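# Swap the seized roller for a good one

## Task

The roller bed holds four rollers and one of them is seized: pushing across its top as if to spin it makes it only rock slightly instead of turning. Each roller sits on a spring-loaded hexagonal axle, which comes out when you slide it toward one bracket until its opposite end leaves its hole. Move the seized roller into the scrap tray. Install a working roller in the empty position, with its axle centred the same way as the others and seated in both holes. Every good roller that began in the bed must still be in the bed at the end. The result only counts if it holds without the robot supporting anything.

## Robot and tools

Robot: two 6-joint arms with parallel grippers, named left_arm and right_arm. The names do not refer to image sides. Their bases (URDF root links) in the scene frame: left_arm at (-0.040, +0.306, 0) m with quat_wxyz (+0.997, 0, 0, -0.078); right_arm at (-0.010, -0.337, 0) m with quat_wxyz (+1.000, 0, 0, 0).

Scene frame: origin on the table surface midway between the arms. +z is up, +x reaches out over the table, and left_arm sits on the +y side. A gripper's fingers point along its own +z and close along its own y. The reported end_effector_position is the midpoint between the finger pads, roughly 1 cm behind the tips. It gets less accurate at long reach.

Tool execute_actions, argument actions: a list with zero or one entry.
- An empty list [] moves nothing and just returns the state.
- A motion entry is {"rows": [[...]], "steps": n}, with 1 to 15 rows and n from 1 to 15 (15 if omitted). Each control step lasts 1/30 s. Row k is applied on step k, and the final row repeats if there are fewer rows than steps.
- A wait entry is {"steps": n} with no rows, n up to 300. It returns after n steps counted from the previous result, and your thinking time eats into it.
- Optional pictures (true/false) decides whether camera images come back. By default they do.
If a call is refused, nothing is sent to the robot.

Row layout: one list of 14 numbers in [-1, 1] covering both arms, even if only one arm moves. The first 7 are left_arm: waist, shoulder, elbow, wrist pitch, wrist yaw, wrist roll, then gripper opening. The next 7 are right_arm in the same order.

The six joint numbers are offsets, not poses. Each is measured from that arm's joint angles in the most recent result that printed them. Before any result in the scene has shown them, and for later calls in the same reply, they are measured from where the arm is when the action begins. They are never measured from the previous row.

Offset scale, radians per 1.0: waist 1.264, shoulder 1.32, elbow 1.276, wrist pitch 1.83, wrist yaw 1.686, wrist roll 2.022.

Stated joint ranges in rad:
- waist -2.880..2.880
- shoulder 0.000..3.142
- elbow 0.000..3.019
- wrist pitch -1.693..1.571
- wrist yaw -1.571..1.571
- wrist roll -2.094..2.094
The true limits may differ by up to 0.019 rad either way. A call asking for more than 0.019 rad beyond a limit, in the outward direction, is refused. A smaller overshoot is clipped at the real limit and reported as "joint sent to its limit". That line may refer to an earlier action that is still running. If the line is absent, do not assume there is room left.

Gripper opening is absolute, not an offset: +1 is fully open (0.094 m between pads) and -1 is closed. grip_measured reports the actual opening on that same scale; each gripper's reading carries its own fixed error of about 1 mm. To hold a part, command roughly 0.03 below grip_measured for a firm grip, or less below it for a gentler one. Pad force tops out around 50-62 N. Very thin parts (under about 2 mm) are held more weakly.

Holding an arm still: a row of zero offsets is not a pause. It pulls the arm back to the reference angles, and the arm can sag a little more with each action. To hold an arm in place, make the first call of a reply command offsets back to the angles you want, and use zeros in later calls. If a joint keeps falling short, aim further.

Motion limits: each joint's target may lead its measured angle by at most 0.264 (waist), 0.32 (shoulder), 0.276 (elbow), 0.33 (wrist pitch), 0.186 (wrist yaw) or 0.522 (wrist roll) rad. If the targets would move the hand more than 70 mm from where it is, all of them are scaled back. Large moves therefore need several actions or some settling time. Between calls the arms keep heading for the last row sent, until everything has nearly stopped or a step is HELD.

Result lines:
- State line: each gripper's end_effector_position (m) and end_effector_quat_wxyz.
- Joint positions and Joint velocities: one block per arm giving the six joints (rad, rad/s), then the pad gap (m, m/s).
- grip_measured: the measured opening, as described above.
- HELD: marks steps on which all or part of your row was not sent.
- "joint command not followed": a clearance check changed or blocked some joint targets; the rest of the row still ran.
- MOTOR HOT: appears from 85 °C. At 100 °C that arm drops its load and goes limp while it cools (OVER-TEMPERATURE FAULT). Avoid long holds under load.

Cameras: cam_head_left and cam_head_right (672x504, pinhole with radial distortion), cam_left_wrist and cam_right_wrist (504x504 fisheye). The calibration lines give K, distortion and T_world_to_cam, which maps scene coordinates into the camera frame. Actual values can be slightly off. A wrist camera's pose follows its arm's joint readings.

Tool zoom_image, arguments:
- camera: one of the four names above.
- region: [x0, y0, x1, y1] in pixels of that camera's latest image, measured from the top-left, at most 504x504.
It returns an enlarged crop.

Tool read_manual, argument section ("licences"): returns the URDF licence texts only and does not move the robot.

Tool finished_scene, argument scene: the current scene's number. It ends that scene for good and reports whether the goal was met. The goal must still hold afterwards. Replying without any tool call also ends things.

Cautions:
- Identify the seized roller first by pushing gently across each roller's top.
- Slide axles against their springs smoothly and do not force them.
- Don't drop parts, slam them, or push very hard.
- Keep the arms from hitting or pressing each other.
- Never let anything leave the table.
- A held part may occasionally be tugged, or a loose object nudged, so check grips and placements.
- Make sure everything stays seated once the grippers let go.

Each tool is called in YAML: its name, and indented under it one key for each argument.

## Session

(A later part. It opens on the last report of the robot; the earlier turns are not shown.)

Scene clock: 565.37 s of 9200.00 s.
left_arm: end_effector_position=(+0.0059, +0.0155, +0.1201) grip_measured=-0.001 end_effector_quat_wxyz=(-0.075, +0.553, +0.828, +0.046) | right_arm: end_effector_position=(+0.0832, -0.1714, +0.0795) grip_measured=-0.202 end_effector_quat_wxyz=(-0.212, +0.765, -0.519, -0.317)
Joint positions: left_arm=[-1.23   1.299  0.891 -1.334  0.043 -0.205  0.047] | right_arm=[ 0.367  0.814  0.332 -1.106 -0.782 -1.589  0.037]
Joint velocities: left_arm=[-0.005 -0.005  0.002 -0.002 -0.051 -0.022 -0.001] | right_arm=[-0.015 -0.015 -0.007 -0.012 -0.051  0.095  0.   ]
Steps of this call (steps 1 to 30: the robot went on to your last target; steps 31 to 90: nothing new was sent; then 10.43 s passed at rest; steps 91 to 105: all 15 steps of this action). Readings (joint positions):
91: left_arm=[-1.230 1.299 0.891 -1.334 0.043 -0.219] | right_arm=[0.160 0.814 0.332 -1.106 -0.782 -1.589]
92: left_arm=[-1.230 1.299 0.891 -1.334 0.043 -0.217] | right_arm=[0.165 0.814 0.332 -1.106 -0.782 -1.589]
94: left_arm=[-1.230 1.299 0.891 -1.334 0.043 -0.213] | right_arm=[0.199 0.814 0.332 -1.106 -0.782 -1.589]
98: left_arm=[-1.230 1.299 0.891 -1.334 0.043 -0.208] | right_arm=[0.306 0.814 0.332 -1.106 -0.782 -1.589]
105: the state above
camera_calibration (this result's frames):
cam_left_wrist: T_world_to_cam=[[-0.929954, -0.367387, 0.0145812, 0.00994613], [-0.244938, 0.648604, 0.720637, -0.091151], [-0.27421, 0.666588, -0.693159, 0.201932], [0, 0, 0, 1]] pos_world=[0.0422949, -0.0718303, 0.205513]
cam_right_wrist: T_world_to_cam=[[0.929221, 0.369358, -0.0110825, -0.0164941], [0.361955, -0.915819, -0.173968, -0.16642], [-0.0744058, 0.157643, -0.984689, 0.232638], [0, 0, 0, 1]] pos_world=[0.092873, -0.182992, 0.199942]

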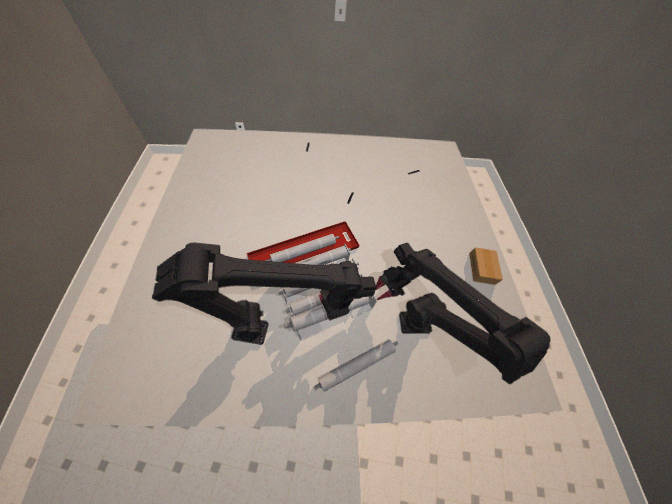

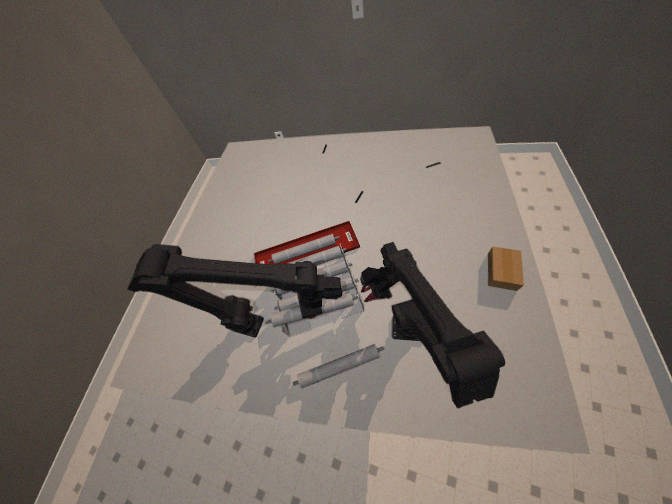

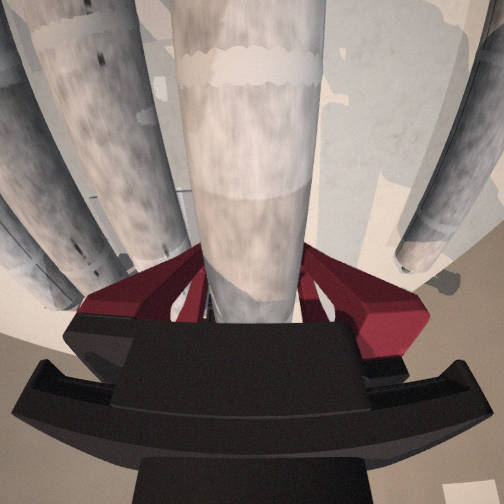

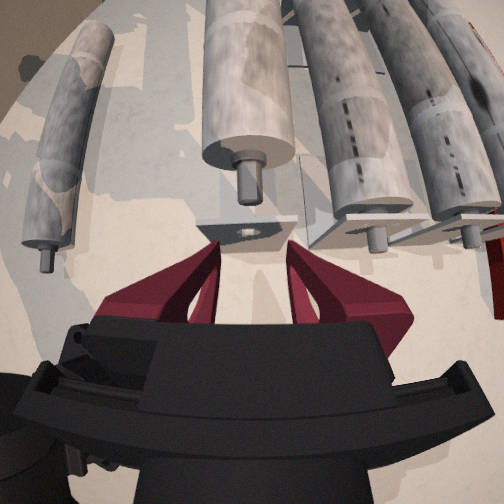

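execute_actions:
  actions:
    - {"rows":[[0,-0.015,0.04,0,0,0,-0.04,0,0,0.02,0,0,0,-0.2],[0,-0.011,0.04,0,0,0,-0.04,0,0,0.02,0,0,0,-0.2],[0,-0.007,0.04,0,0,0,-0.04,0,0,0.02,0,0,0,-0.2],[0,-0.003,0.04,0,0,0,-0.04,0,0,0.02,0,0,0,-0.2],[0,0.001,0.045,0,0,0,-0.04,0,0,0.02,0,0,0,-0.2],[0,0.005,0.05,0,0,0,-0.04,0,0,0.02,0,0,0,-0.2],[0,0.008,0.054,0,0,0,-0.04,0,0,0.02,0,0,0,-0.2],[0,0.011,0.058,0,0,0,-0.04,0,0,0.02,0,0,0,-0.2],[0,0.014,0.062,0,0,0,-0.04,0,0,0.02,0,0,0,-0.2],[0,0.017,0.066,0,0,0,-0.04,0,0,0.02,0,0,0,-0.2],[0,0.02,0.07,0,0,0,-0.04,0,0,0.02,0,0,0,-0.2],[0,0.022,0.073,0.002,0,0,-0.04,0,0,0.02,0,0,0,-0.2]],"steps":15}
  pictures: false

execute_actions:
  actions:
    - {"steps":10}

zoom_image:
  camera: "cam_right_wrist"
  region: [170, 130, 330, 290]

Scene clock: 582.07 s of 9200.00 s.
left_arm: end_effector_position=(+0.0072, +0.0088, +0.1123) grip_measured=-0.001 end_effector_quat_wxyz=(-0.084, +0.553, +0.827, +0.055) | right_arm: end_effector_position=(+0.0832, -0.1714, +0.0795) grip_measured=-0.202 end_effector_quat_wxyz=(-0.212, +0.765, -0.519, -0.317)
Joint positions: left_arm=[-1.23   1.345  0.908 -1.331  0.043 -0.204  0.047] | right_arm=[ 0.367  0.814  0.332 -1.106 -0.782 -1.589  0.037]
Joint velocities: left_arm=[ 0.005  0.034  0.066  0.027  0.051 -0.037 -0.   ] | right_arm=[ 0.005  0.005  0.002  0.002 -0.022  0.022 -0.001]
Steps of this call (steps 1 to 15: the robot went on to your last target; steps 16 to 90: nothing new was sent; then 13.20 s passed at rest; steps 91 to 105: all 15 steps of this action). Readings (joint positions):
91: left_arm=[-1.230 1.299 0.891 -1.334 0.043 -0.204] | right_arm=[0.367 0.814 0.332 -1.106 -0.782 -1.589]
92: left_arm=[-1.230 1.299 0.891 -1.334 0.043 -0.204] | right_arm=[0.367 0.814 0.332 -1.106 -0.782 -1.589]
94: left_arm=[-1.230 1.299 0.891 -1.334 0.043 -0.204] | right_arm=[0.367 0.814 0.332 -1.106 -0.782 -1.589]
98: left_arm=[-1.230 1.310 0.891 -1.334 0.043 -0.204] | right_arm=[0.367 0.814 0.332 -1.106 -0.782 -1.589]
105: the state above

Scene clock: 582.40 s of 9200.00 s.
left_arm: end_effector_position=(+0.0073, +0.0080, +0.1127) grip_measured=-0.001 end_effector_quat_wxyz=(-0.083, +0.553, +0.827, +0.055) | right_arm: end_effector_position=(+0.0832, -0.1714, +0.0795) grip_measured=-0.202 end_effector_quat_wxyz=(-0.212, +0.765, -0.519, -0.317)
Joint positions: left_arm=[-1.23   1.346  0.91  -1.33   0.043 -0.204  0.047] | right_arm=[ 0.367  0.814  0.332 -1.106 -0.782 -1.589  0.037]
Joint velocities: left_arm=[-0.015 -0.005  0.002 -0.007  0.022  0.022  0.   ] | right_arm=[-0.015 -0.005 -0.002  0.002 -0.022 -0.037 -0.   ]
Steps of this call (steps 1 to 10: the robot went on to your last target). Readings (joint positions):
1: left_arm=[-1.230 1.346 0.910 -1.330 0.043 -0.204] | right_arm=[0.367 0.814 0.332 -1.106 -0.782 -1.589]
2: left_arm=[-1.230 1.346 0.910 -1.330 0.043 -0.204] | right_arm=[0.367 0.814 0.332 -1.106 -0.782 -1.589]
4: left_arm=[-1.230 1.346 0.910 -1.330 0.043 -0.204] | right_arm=[0.367 0.814 0.332 -1.106 -0.782 -1.589]
8: left_arm=[-1.230 1.346 0.910 -1.330 0.043 -0.204] | right_arm=[0.367 0.814 0.332 -1.106 -0.782 -1.589]
10: the state above
camera_calibration (this result's frames):
cam_left_wrist: T_world_to_cam=[[-0.930172, -0.366985, 0.0100687, 0.00909278], [-0.241104, 0.631334, 0.737079, -0.0822624], [-0.276854, 0.683183, -0.675731, 0.200112], [0, 0, 0, 1]] pos_world=[0.0440258, -0.0814413, 0.195764]
cam_right_wrist: T_world_to_cam=[[0.929221, 0.369358, -0.0110825, -0.0164941], [0.361955, -0.915819, -0.173968, -0.16642], [-0.0744058, 0.157643, -0.984689, 0.232638], [0, 0, 0, 1]] pos_world=[0.092873, -0.182992, 0.199942]

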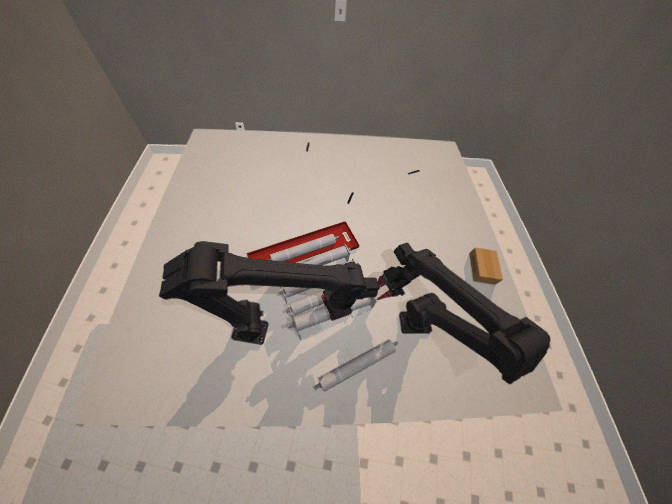

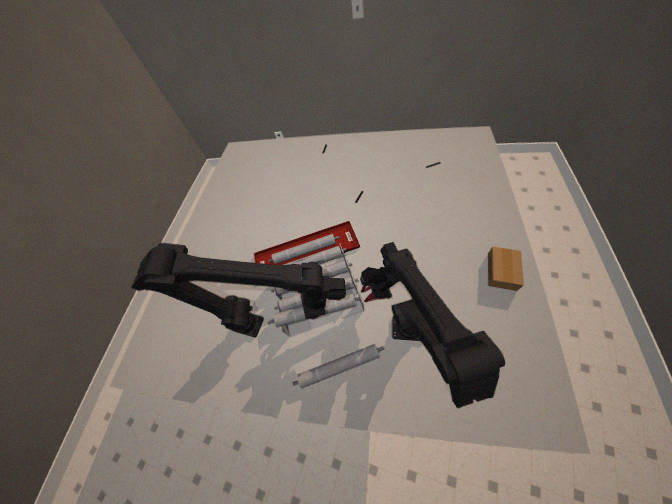

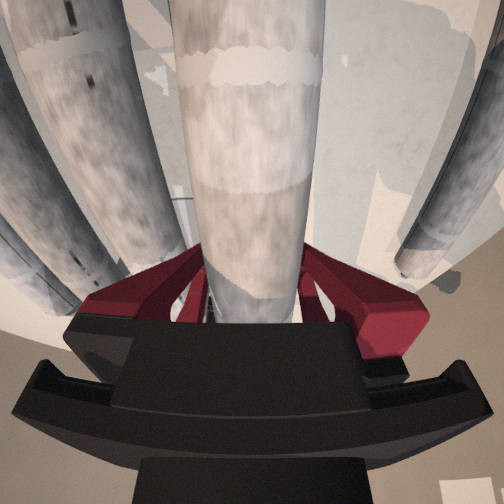

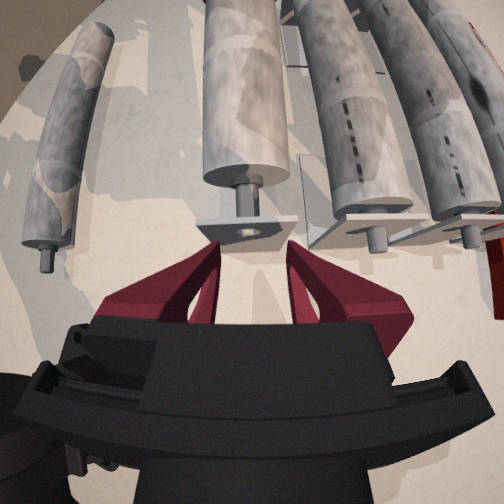

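Region (170, 130, 330, 290) of cam_right_wrist's 504x504 image, scaled by 3.150, with more detail than that image has.

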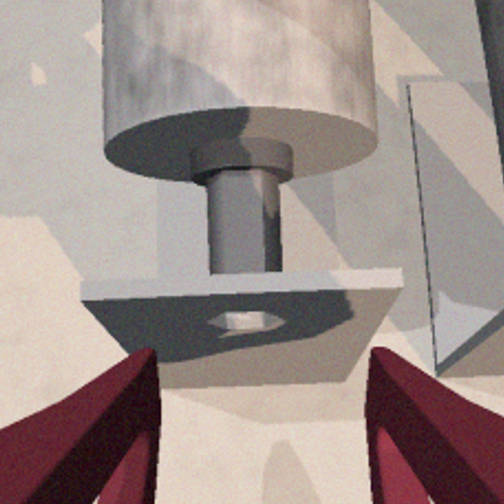

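execute_actions:
  actions:
    - {"rows":[[0.003,-0.013,0.058,0,0,0,-0.04,0,0,0.02,0,0,0,-0.2],[0.004,-0.011,0.06,0,0,0,-0.04,0,0,0.02,0,0,0,-0.2],[0.005,-0.009,0.062,0,0,0,-0.04,0,0,0.02,0,0,0,-0.2],[0.006,-0.007,0.064,0,0,0,-0.04,0,0,0.02,0,0,0,-0.2],[0.007,-0.005,0.066,0,0,0,-0.04,0,0,0.02,0,0,0,-0.2],[0.008,-0.003,0.068,0,0,0,-0.04,0,0,0.02,0,0,0,-0.2],[0.008,-0.001,0.07,0,0,0,-0.04,0,0,0.02,0,0,0,-0.2],[0.008,0.001,0.072,0,0,0,-0.04,0,0,0.02,0,0,0,-0.2],[0.008,0.003,0.074,0.001,0,0,-0.04,0,0,0.02,0,0,0,-0.2]],"steps":15}

zoom_image:
  camera: "cam_right_wrist"
  region: [170, 130, 330, 290]

Scene clock: 590.33 s of 9200.00 s.
left_arm: end_effector_position=(+0.0079, +0.0053, +0.1117) grip_measured=-0.001 end_effector_quat_wxyz=(-0.085, +0.552, +0.827, +0.057) | right_arm: end_effector_position=(+0.0832, -0.1714, +0.0795) grip_measured=-0.202 end_effector_quat_wxyz=(-0.212, +0.765, -0.519, -0.317)
Joint positions: left_arm=[-1.23   1.358  0.918 -1.332  0.043 -0.204  0.047] | right_arm=[ 0.367  0.814  0.332 -1.106 -0.782 -1.589  0.037]
Joint velocities: left_arm=[-0.005  0.063  0.1    0.007 -0.007  0.037  0.   ] | right_arm=[-0.015 -0.024  0.002 -0.002  0.037 -0.051 -0.001]
Steps of this call (steps 1 to 15: the robot went on to your last target; steps 16 to 90: nothing new was sent; then 4.43 s passed at rest; steps 91 to 105: all 15 steps of this action). Readings (joint positions):
91: left_arm=[-1.230 1.346 0.910 -1.330 0.043 -0.204] | right_arm=[0.367 0.814 0.332 -1.106 -0.782 -1.589]
92: left_arm=[-1.230 1.346 0.910 -1.330 0.043 -0.204] | right_arm=[0.367 0.814 0.332 -1.106 -0.782 -1.589]
94: left_arm=[-1.230 1.346 0.910 -1.330 0.043 -0.204] | right_arm=[0.367 0.814 0.332 -1.106 -0.782 -1.589]
98: left_arm=[-1.230 1.349 0.912 -1.331 0.043 -0.204] | right_arm=[0.367 0.814 0.332 -1.106 -0.782 -1.589]
105: the state above
camera_calibration (this result's frames):
cam_left_wrist: T_world_to_cam=[[-0.930022, -0.367397, 0.00890625, 0.00883466], [-0.240517, 0.626807, 0.741123, -0.0801858], [-0.277869, 0.687119, -0.67131, 0.200921], [0, 0, 0, 1]] pos_world=[0.0447602, -0.08455, 0.194229]
cam_right_wrist: T_world_to_cam=[[0.929221, 0.369358, -0.0110825, -0.0164941], [0.361955, -0.915819, -0.173968, -0.16642], [-0.0744058, 0.157643, -0.984689, 0.232638], [0, 0, 0, 1]] pos_world=[0.092873, -0.182992, 0.199942]

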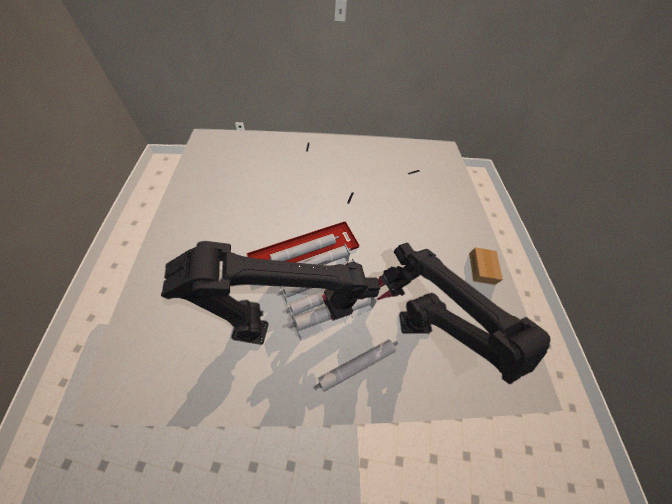

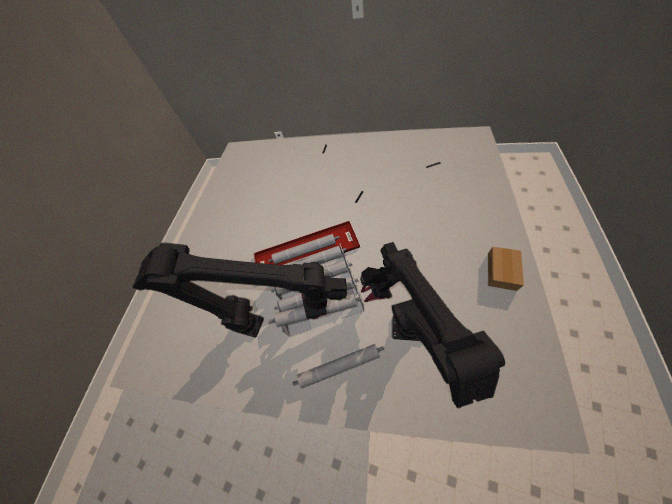

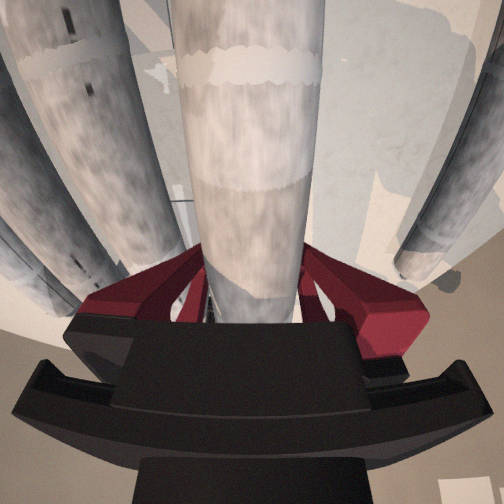

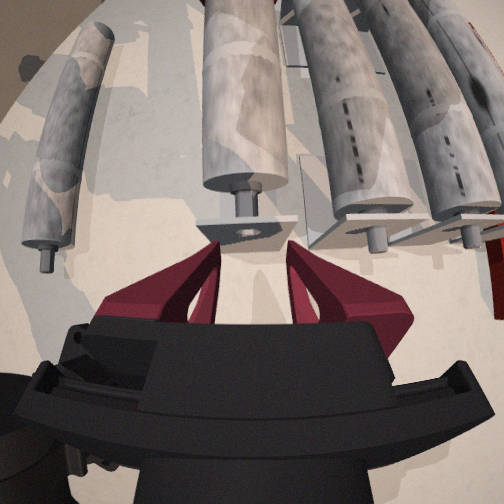

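Region (170, 130, 330, 290) of cam_right_wrist's 504x504 image, scaled by 3.150, with more detail than that image has.

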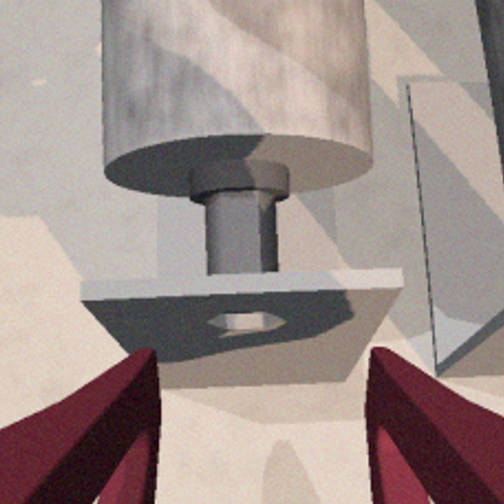

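It was starting to move — perhaps entering.

execute_actions:
  actions: []

zoom_image:
  camera: "cam_right_wrist"
  region: [170, 130, 330, 290]

Scene clock: 598.97 s of 9200.00 s.
left_arm: end_effector_position=(+0.0085, +0.0026, +0.1113) grip_measured=-0.001 end_effector_quat_wxyz=(-0.086, +0.552, +0.827, +0.057) | right_arm: end_effector_position=(+0.0832, -0.1714, +0.0795) grip_measured=-0.202 end_effector_quat_wxyz=(-0.212, +0.765, -0.519, -0.317)
Joint positions: left_arm=[-1.229  1.367  0.926 -1.332  0.043 -0.204  0.047] | right_arm=[ 0.367  0.814  0.332 -1.106 -0.782 -1.589  0.037]
Joint velocities: left_arm=[-0.015  0.005 -0.012  0.002  0.037 -0.007 -0.   ] | right_arm=[-0.005  0.005  0.012 -0.007 -0.037 -0.022 -0.001]
Steps of this call (steps 1 to 15: the robot went on to your last target; steps 16 to 90: nothing new was sent; then 5.63 s passed at rest). Readings (joint positions):
1: left_arm=[-1.230 1.360 0.922 -1.332 0.043 -0.204] | right_arm=[0.367 0.814 0.332 -1.106 -0.782 -1.589]
2: left_arm=[-1.230 1.363 0.924 -1.332 0.043 -0.204] | right_arm=[0.367 0.814 0.332 -1.106 -0.782 -1.589]
4: left_arm=[-1.229 1.366 0.926 -1.332 0.043 -0.204] | right_arm=[0.367 0.814 0.332 -1.106 -0.782 -1.589]
8: left_arm=[-1.229 1.367 0.926 -1.332 0.043 -0.204] | right_arm=[0.367 0.814 0.332 -1.106 -0.782 -1.589]
90: the state above
All arms were judged still, so your last target was given up. Only a new action makes them travel on or press farther. Fingers that are still opening or closing keep moving.
camera_calibration (this result's frames):
cam_left_wrist: T_world_to_cam=[[-0.929878, -0.367768, 0.00854291, 0.00846951], [-0.240496, 0.625325, 0.742382, -0.0781501], [-0.278366, 0.68827, -0.669923, 0.202479], [0, 0, 0, 1]] pos_world=[0.0454441, -0.0873762, 0.19359]
cam_right_wrist: T_world_to_cam=[[0.929221, 0.369358, -0.0110825, -0.0164941], [0.361955, -0.915819, -0.173968, -0.16642], [-0.0744058, 0.157643, -0.984689, 0.232638], [0, 0, 0, 1]] pos_world=[0.092873, -0.182992, 0.199942]

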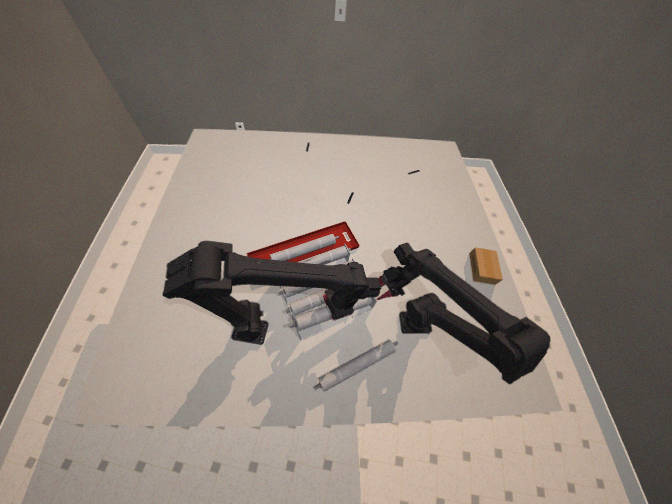

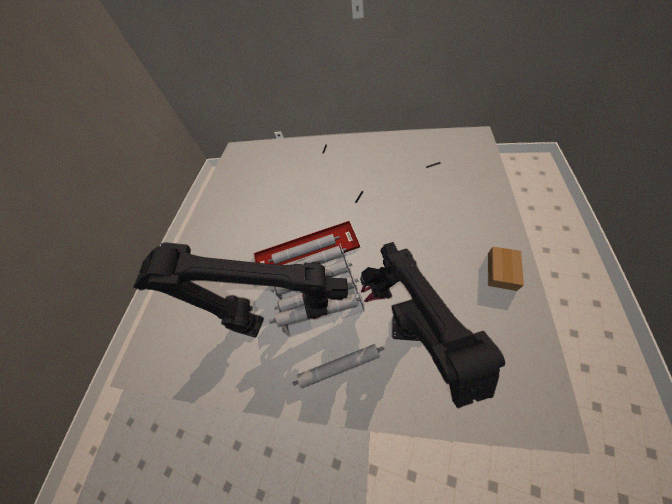

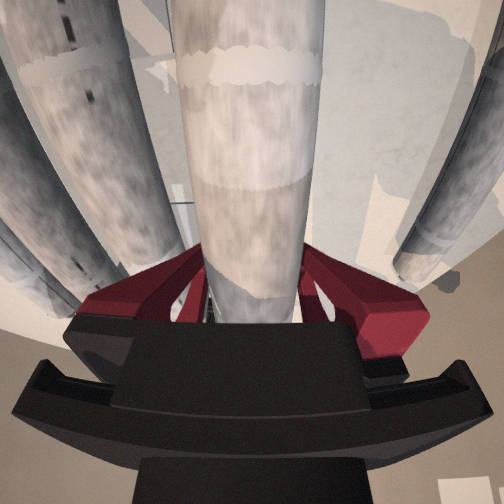

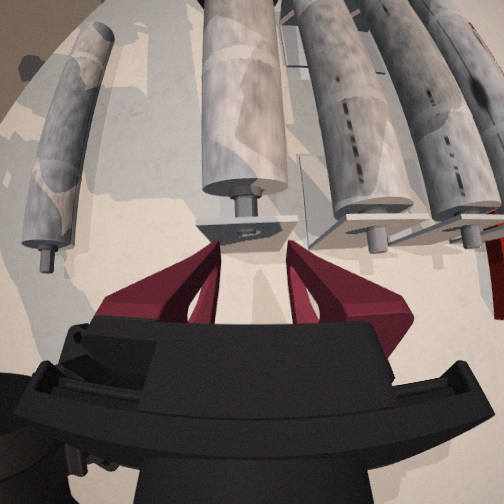

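Region (170, 130, 330, 290) of cam_right_wrist's 504x504 image, scaled by 3.150, with more detail than that image has.

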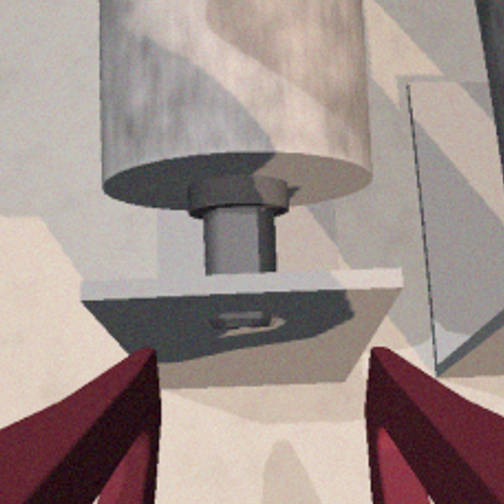

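execute_actions:
  actions:
    - {"rows":[[0.008,-0.012,0.045,0.003,0,0.004,-0.04,0,0,0.02,0,0,0,-0.2],[0.009,-0.011,0.045,0.006,0,0.005,-0.04,0,0,0.02,0,0,0,-0.2],[0.01,-0.01,0.045,0.009,0,0.006,-0.04,0,0,0.02,0,0,0,-0.2],[0.011,-0.008,0.045,0.012,0,0.007,-0.04,0,0,0.02,0,0,0,-0.2],[0.012,-0.006,0.045,0.015,0,0.008,-0.04,0,0,0.02,0,0,0,-0.2],[0.013,-0.004,0.045,0.018,0,0.009,-0.04,0,0,0.02,0,0,0,-0.2],[0.014,-0.002,0.045,0.021,-0.003,0.01,-0.04,0,0,0.02,0,0,0,-0.2],[0.015,0,0.045,0.024,-0.005,0.011,-0.04,0,0,0.02,0,0,0,-0.2],[0.015,0.002,0.045,0.027,-0.005,0.012,-0.04,0,0,0.02,0,0,0,-0.2],[0.015,0.004,0.045,0.03,-0.005,0.012,-0.04,0,0,0.02,0,0,0,-0.2],[0.015,0.006,0.045,0.033,-0.005,0.012,-0.04,0,0,0.02,0,0,0,-0.2]],"steps":15}
  pictures: false

execute_actions:
  actions:
    - {"steps":10}

Scene clock: 616.40 s of 9200.00 s.
left_arm: end_effector_position=(+0.0104, -0.0011, +0.1070) grip_measured=-0.001 end_effector_quat_wxyz=(-0.084, +0.553, +0.827, +0.055) | right_arm: end_effector_position=(+0.0832, -0.1714, +0.0795) grip_measured=-0.202 end_effector_quat_wxyz=(-0.212, +0.765, -0.519, -0.317)
Joint positions: left_arm=[-1.226  1.379  0.926 -1.315  0.043 -0.199  0.047] | right_arm=[ 0.367  0.814  0.332 -1.106 -0.782 -1.589  0.037]
Joint velocities: left_arm=[-0.005 -0.005  0.007  0.002  0.007 -0.022 -0.   ] | right_arm=[-0.005  0.005 -0.012  0.007 -0.022 -0.051  0.001]
Steps of this call (steps 1 to 90: nothing new was sent; then 13.93 s passed at rest; steps 91 to 105: all 15 steps of this action). Readings (joint positions):
91: left_arm=[-1.229 1.367 0.926 -1.332 0.043 -0.204] | right_arm=[0.367 0.814 0.332 -1.106 -0.782 -1.589]
92: left_arm=[-1.229 1.367 0.926 -1.331 0.043 -0.204] | right_arm=[0.367 0.814 0.332 -1.106 -0.782 -1.589]
94: left_arm=[-1.228 1.368 0.926 -1.326 0.043 -0.204] | right_arm=[0.367 0.814 0.332 -1.106 -0.782 -1.589]
98: left_arm=[-1.227 1.373 0.926 -1.323 0.043 -0.201] | right_arm=[0.367 0.814 0.332 -1.106 -0.782 -1.589]
105: the state above

Scene clock: 616.73 s of 9200.00 s.
left_arm: end_effector_position=(+0.0105, -0.0012, +0.1070) grip_measured=-0.001 end_effector_quat_wxyz=(-0.084, +0.553, +0.827, +0.055) | right_arm: end_effector_position=(+0.0832, -0.1714, +0.0795) grip_measured=-0.202 end_effector_quat_wxyz=(-0.212, +0.765, -0.519, -0.317)
Joint positions: left_arm=[-1.226  1.379  0.926 -1.314  0.043 -0.199  0.047] | right_arm=[ 0.367  0.814  0.332 -1.106 -0.782 -1.589  0.037]
Joint velocities: left_arm=[-0.005  0.005 -0.002 -0.002  0.037 -0.051  0.   ] | right_arm=[-0.015 -0.005 -0.012 -0.002  0.007  0.007 -0.001]
Steps of this call (steps 1 to 10: the robot went on to your last target). Readings (joint positions):
1: left_arm=[-1.226 1.379 0.926 -1.315 0.043 -0.199] | right_arm=[0.367 0.814 0.332 -1.106 -0.782 -1.589]
2: left_arm=[-1.226 1.379 0.926 -1.314 0.043 -0.199] | right_arm=[0.367 0.814 0.332 -1.106 -0.782 -1.589]
4: left_arm=[-1.226 1.379 0.926 -1.314 0.043 -0.199] | right_arm=[0.367 0.814 0.332 -1.106 -0.782 -1.589]
8: left_arm=[-1.226 1.379 0.926 -1.314 0.043 -0.199] | right_arm=[0.367 0.814 0.332 -1.106 -0.782 -1.589]
10: the state above
camera_calibration (this result's frames):
cam_left_wrist: T_world_to_cam=[[-0.930263, -0.366738, 0.0106971, 0.0086686], [-0.239996, 0.630305, 0.738321, -0.0716969], [-0.277513, 0.684265, -0.674365, 0.203225], [0, 0, 0, 1]] pos_world=[0.0472547, -0.0906897, 0.18989]
cam_right_wrist: T_world_to_cam=[[0.929221, 0.369358, -0.0110825, -0.0164941], [0.361955, -0.915819, -0.173968, -0.16642], [-0.0744058, 0.157643, -0.984689, 0.232638], [0, 0, 0, 1]] pos_world=[0.092873, -0.182992, 0.199942]

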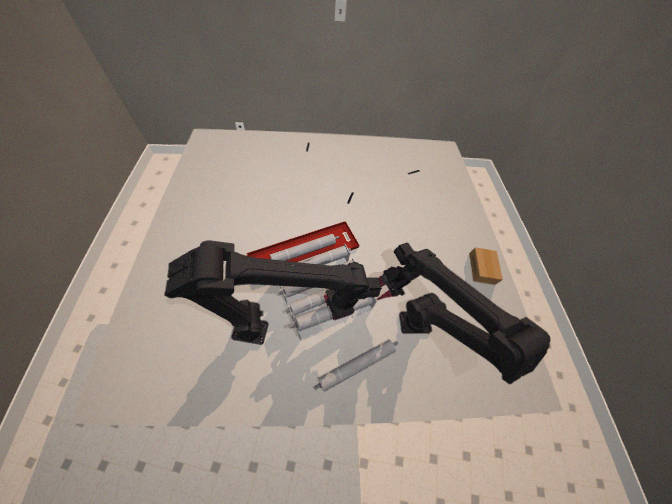

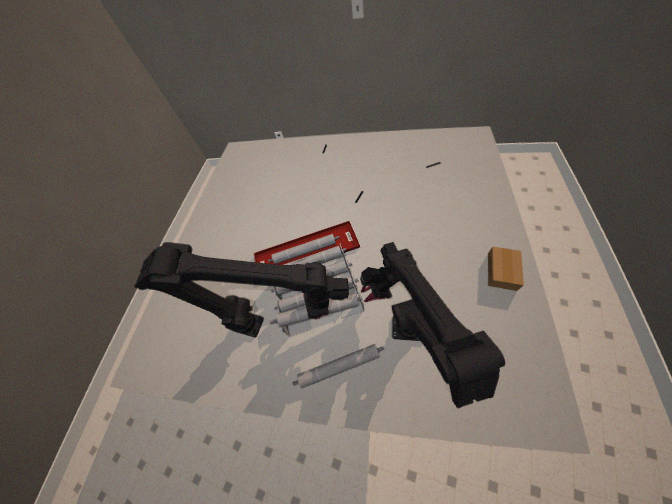

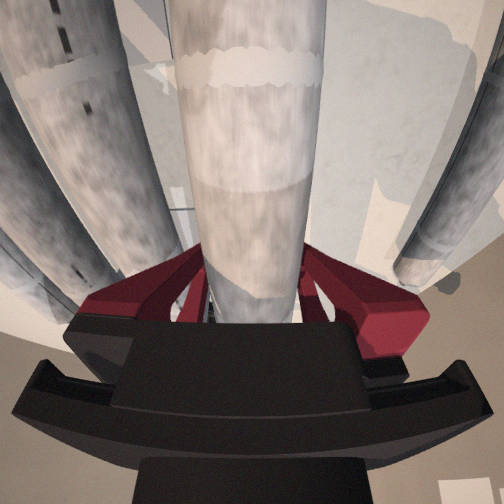

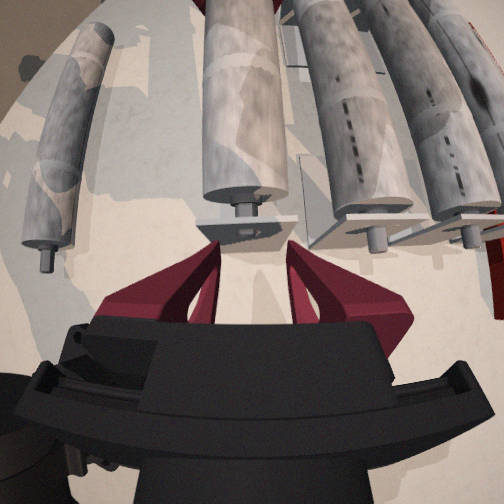

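execute_actions:
  actions:
    - {"rows":[[0.01,0,0.035,0.025,-0.004,0.008,-0.04,0,0,0.02,0,0,0,-0.2],[0.01,0,0.03,0.027,-0.004,0.008,-0.04,0,0,0.02,0,0,0,-0.2],[0.01,0,0.026,0.029,-0.004,0.008,-0.04,0,0,0.02,0,0,0,-0.2],[0.01,0.002,0.022,0.031,-0.005,0.008,-0.04,0,0,0.02,0,0,0,-0.2],[0.01,0.004,0.019,0.033,-0.006,0.008,-0.04,0,0,0.02,0,0,0,-0.2],[0.01,0.005,0.016,0.035,-0.007,0.008,-0.04,0,0,0.02,0,0,0,-0.2],[0.01,0.006,0.014,0.037,-0.008,0.008,-0.04,0,0,0.02,0,0,0,-0.2],[0.01,0.007,0.012,0.04,-0.008,0.008,-0.04,0,0,0.02,0,0,0,-0.2]],"steps":15}

Scene clock: 624.93 s of 9200.00 s.
left_arm: end_effector_position=(+0.0144, -0.0091, +0.0955) grip_measured=-0.001 end_effector_quat_wxyz=(-0.071, +0.554, +0.828, +0.048) | right_arm: end_effector_position=(+0.0832, -0.1714, +0.0795) grip_measured=-0.202 end_effector_quat_wxyz=(-0.212, +0.765, -0.519, -0.317)
Joint positions: left_arm=[-1.223  1.397  0.913 -1.256  0.034 -0.198  0.047] | right_arm=[ 0.367  0.814  0.332 -1.106 -0.782 -1.589  0.037]
Joint velocities: left_arm=[-0.015 -0.005 -0.022 -0.002  0.037 -0.037 -0.001] | right_arm=[-0.005 -0.005 -0.007  0.012  0.022 -0.095 -0.001]
Steps of this call (steps 1 to 15: the robot went on to your last target; steps 16 to 90: nothing new was sent; then 4.70 s passed at rest; steps 91 to 105: all 15 steps of this action). Readings (joint positions):
91: left_arm=[-1.226 1.380 0.926 -1.314 0.043 -0.199] | right_arm=[0.367 0.814 0.332 -1.106 -0.782 -1.589]
92: left_arm=[-1.226 1.380 0.925 -1.313 0.043 -0.199] | right_arm=[0.367 0.814 0.332 -1.106 -0.782 -1.589]
94: left_arm=[-1.226 1.380 0.922 -1.300 0.040 -0.199] | right_arm=[0.367 0.814 0.332 -1.106 -0.782 -1.589]
98: left_arm=[-1.223 1.393 0.918 -1.263 0.034 -0.198] | right_arm=[0.367 0.814 0.332 -1.106 -0.782 -1.589]
105: the state above
camera_calibration (this result's frames):
cam_left_wrist: T_world_to_cam=[[-0.930569, -0.366041, 0.00739403, 0.00991719], [-0.249866, 0.649725, 0.717931, -0.0550218], [-0.267596, 0.666237, -0.696076, 0.203806], [0, 0, 0, 1]] pos_world=[0.0500182, -0.0964036, 0.181293]
cam_right_wrist: T_world_to_cam=[[0.929221, 0.369358, -0.0110825, -0.0164941], [0.361955, -0.915819, -0.173968, -0.16642], [-0.0744058, 0.157643, -0.984689, 0.232638], [0, 0, 0, 1]] pos_world=[0.092873, -0.182992, 0.199942]

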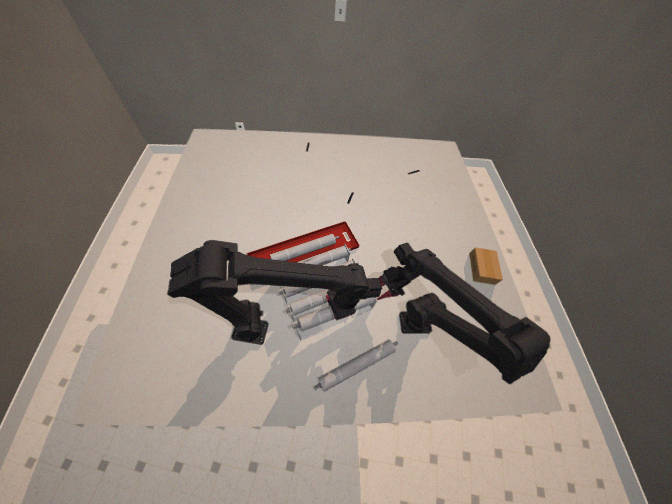

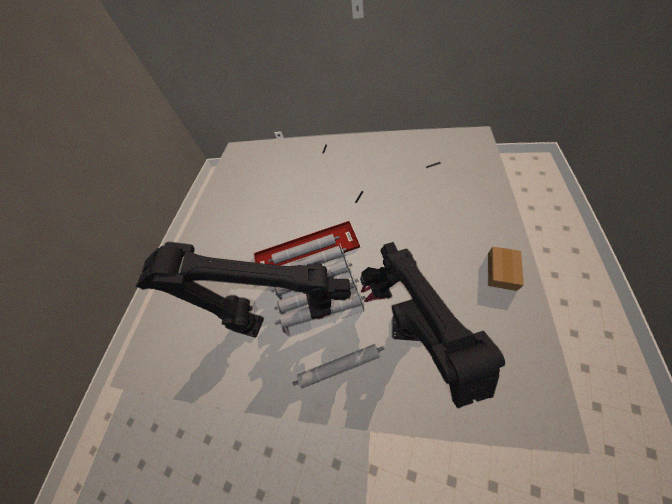

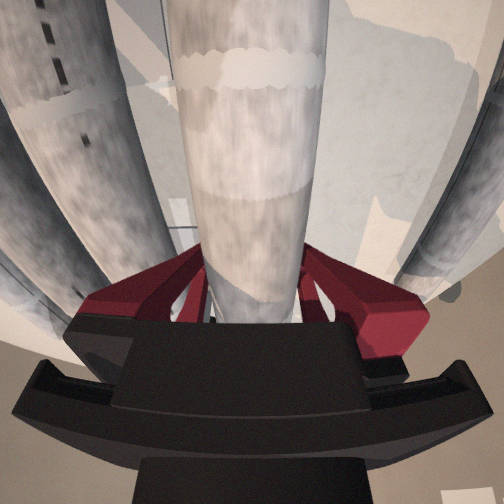

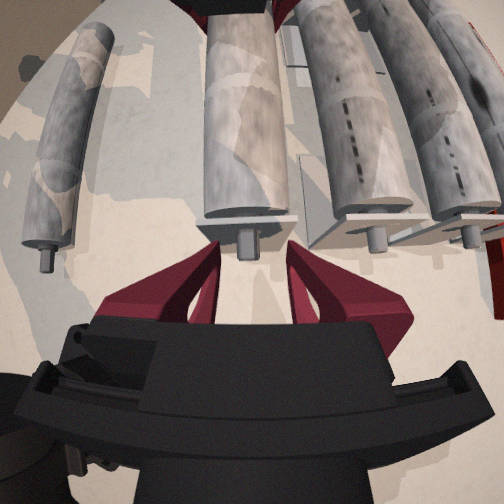

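execute_actions:
  actions:
    - {"rows":[[-0.012,-0.01,0.03,0.005,-0.01,-0.01,-0.04,0,0,0.02,0,0,0,-0.2],[-0.019,-0.01,0.03,0.005,-0.02,-0.014,-0.04,0,0,0.02,0,0,0,-0.2],[-0.026,-0.01,0.03,0.005,-0.03,-0.018,-0.04,0,0,0.02,0,0,0,-0.2],[-0.033,-0.01,0.03,0.005,-0.04,-0.022,-0.04,0,0,0.02,0,0,0,-0.2],[-0.04,-0.01,0.03,0.005,-0.05,-0.027,-0.04,0,0,0.02,0,0,0,-0.2],[-0.047,-0.01,0.03,0.005,-0.06,-0.031,-0.04,0,0,0.02,0,0,0,-0.2],[-0.054,-0.01,0.03,0.005,-0.07,-0.035,-0.04,0,0,0.02,0,0,0,-0.2],[-0.06,-0.01,0.03,0.005,-0.08,-0.04,-0.04,0,0,0.02,0,0,0,-0.2],[-0.067,-0.01,0.03,0.005,-0.09,-0.044,-0.04,0,0,0.02,0,0,0,-0.2],[-0.074,-0.01,0.03,0.005,-0.1,-0.048,-0.04,0,0,0.02,0,0,0,-0.2],[-0.081,-0.01,0.03,0.005,-0.11,-0.052,-0.04,0,0,0.02,0,0,0,-0.2],[-0.088,-0.01,0.03,0.005,-0.12,-0.057,-0.04,0,0,0.02,0,0,0,-0.2],[-0.095,-0.01,0.03,0.005,-0.13,-0.061,-0.04,0,0,0.02,0,0,0,-0.2],[-0.101,-0.01,0.03,0.005,-0.14,-0.065,-0.04,0,0,0.02,0,0,0,-0.2],[-0.107,-0.01,0.03,0.005,-0.152,-0.07,-0.04,0,0,0.02,0,0,0,-0.2]],"steps":15}
  pictures: false

execute_actions:
  actions:
    - {"steps":12}

zoom_image:
  camera: "cam_right_wrist"
  region: [170, 130, 330, 290]

Scene clock: 639.67 s of 9200.00 s.
left_arm: end_effector_position=(+0.0177, -0.0085, +0.0955) grip_measured=-0.002 end_effector_quat_wxyz=(+0.019, +0.563, +0.816, +0.130) | right_arm: end_effector_position=(+0.0832, -0.1714, +0.0795) grip_measured=-0.202 end_effector_quat_wxyz=(-0.212, +0.765, -0.519, -0.317)
Joint positions: left_arm=[-1.333  1.403  0.91  -1.257 -0.192 -0.301  0.047] | right_arm=[ 0.367  0.814  0.332 -1.106 -0.782 -1.589  0.037]
Joint velocities: left_arm=[-0.249  0.054 -0.017  0.007 -0.505 -0.183 -0.   ] | right_arm=[-0.015  0.005  0.007  0.007 -0.022 -0.022 -0.001]
Steps of this call (steps 1 to 15: the robot went on to your last target; steps 16 to 90: nothing new was sent; then 11.23 s passed at rest; steps 91 to 105: all 15 steps of this action). Readings (joint positions):
91: left_arm=[-1.224 1.397 0.913 -1.256 0.030 -0.198] | right_arm=[0.367 0.814 0.332 -1.106 -0.782 -1.589]
92: left_arm=[-1.228 1.397 0.913 -1.256 0.019 -0.199] | right_arm=[0.367 0.814 0.332 -1.106 -0.782 -1.589]
94: left_arm=[-1.242 1.397 0.913 -1.256 -0.014 -0.207] | right_arm=[0.367 0.814 0.332 -1.106 -0.782 -1.589]
98: left_arm=[-1.276 1.397 0.913 -1.257 -0.080 -0.242] | right_arm=[0.367 0.814 0.332 -1.106 -0.782 -1.589]
105: the state above

Scene clock: 640.07 s of 9200.00 s.
left_arm: end_effector_position=(+0.0159, -0.0089, +0.0954) grip_measured=-0.002 end_effector_quat_wxyz=(+0.027, +0.558, +0.818, +0.135) | right_arm: end_effector_position=(+0.0832, -0.1714, +0.0795) grip_measured=-0.202 end_effector_quat_wxyz=(-0.212, +0.765, -0.519, -0.317)
Joint positions: left_arm=[-1.348  1.405  0.909 -1.257 -0.208 -0.326  0.047] | right_arm=[ 0.367  0.814  0.332 -1.106 -0.782 -1.589  0.037]
Joint velocities: left_arm=[-0.015  0.005 -0.002 -0.007  0.037 -0.11   0.   ] | right_arm=[-0.005  0.005  0.037 -0.017  0.022 -0.081  0.001]
Steps of this call (steps 1 to 12: the robot went on to your last target). Readings (joint positions):
1: left_arm=[-1.340 1.404 0.909 -1.257 -0.204 -0.309] | right_arm=[0.367 0.814 0.332 -1.106 -0.782 -1.589]
2: left_arm=[-1.345 1.405 0.909 -1.257 -0.208 -0.316] | right_arm=[0.367 0.814 0.332 -1.106 -0.782 -1.589]
4: left_arm=[-1.348 1.405 0.909 -1.257 -0.208 -0.325] | right_arm=[0.367 0.814 0.332 -1.106 -0.782 -1.589]
8: left_arm=[-1.348 1.405 0.909 -1.257 -0.208 -0.326] | right_arm=[0.367 0.814 0.332 -1.106 -0.782 -1.589]
12: the state above
camera_calibration (this result's frames):
cam_left_wrist: T_world_to_cam=[[-0.913764, -0.324538, -0.244357, 0.0355016], [-0.4022, 0.63804, 0.656613, -0.046552], [-0.057186, 0.69827, -0.713547, 0.202564], [0, 0, 0, 1]] pos_world=[0.0253007, -0.10022, 0.18378]
cam_right_wrist: T_world_to_cam=[[0.929221, 0.369358, -0.0110825, -0.0164941], [0.361955, -0.915819, -0.173968, -0.16642], [-0.0744058, 0.157643, -0.984689, 0.232638], [0, 0, 0, 1]] pos_world=[0.092873, -0.182992, 0.199942]

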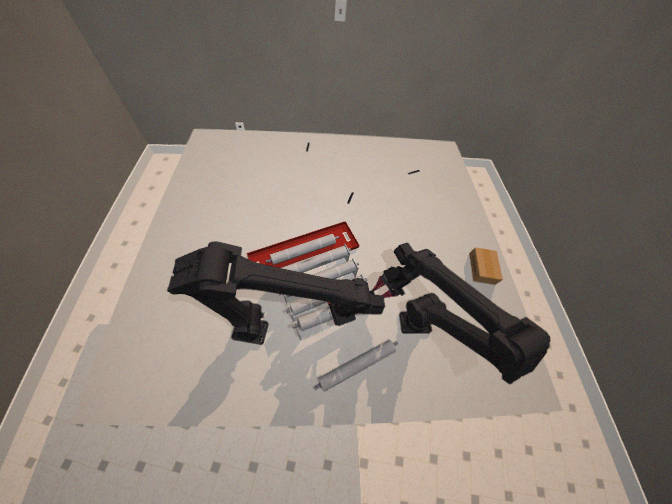

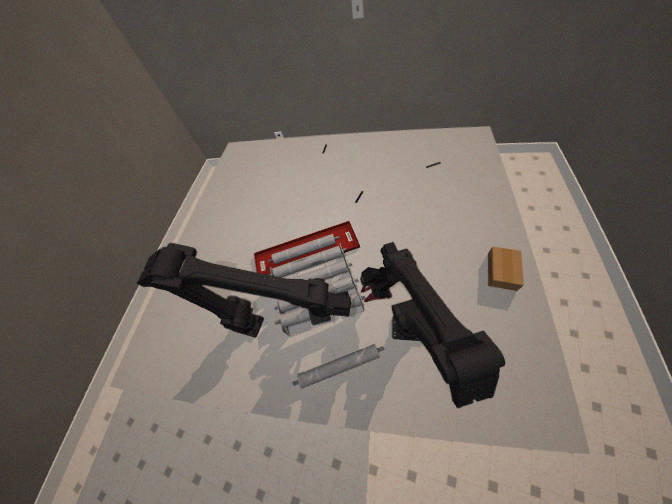

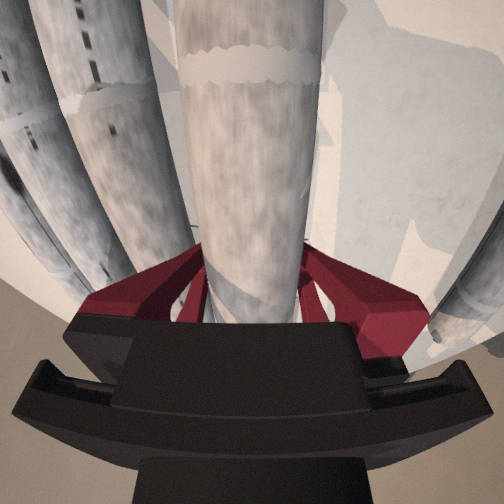

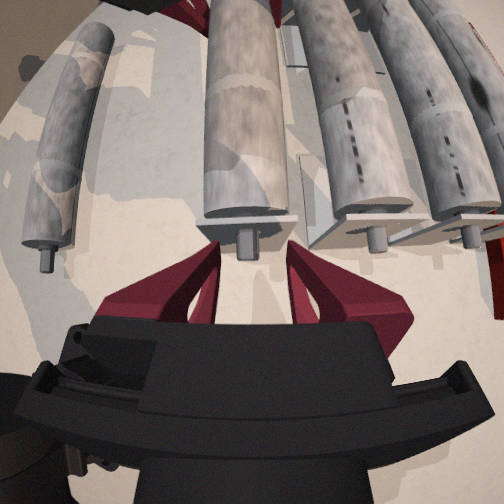

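Region (170, 130, 330, 290) of cam_right_wrist's 504x504 image, scaled by 3.150, with more detail than that image has.

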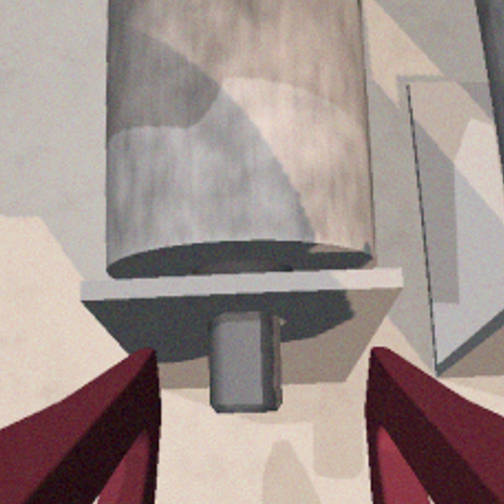

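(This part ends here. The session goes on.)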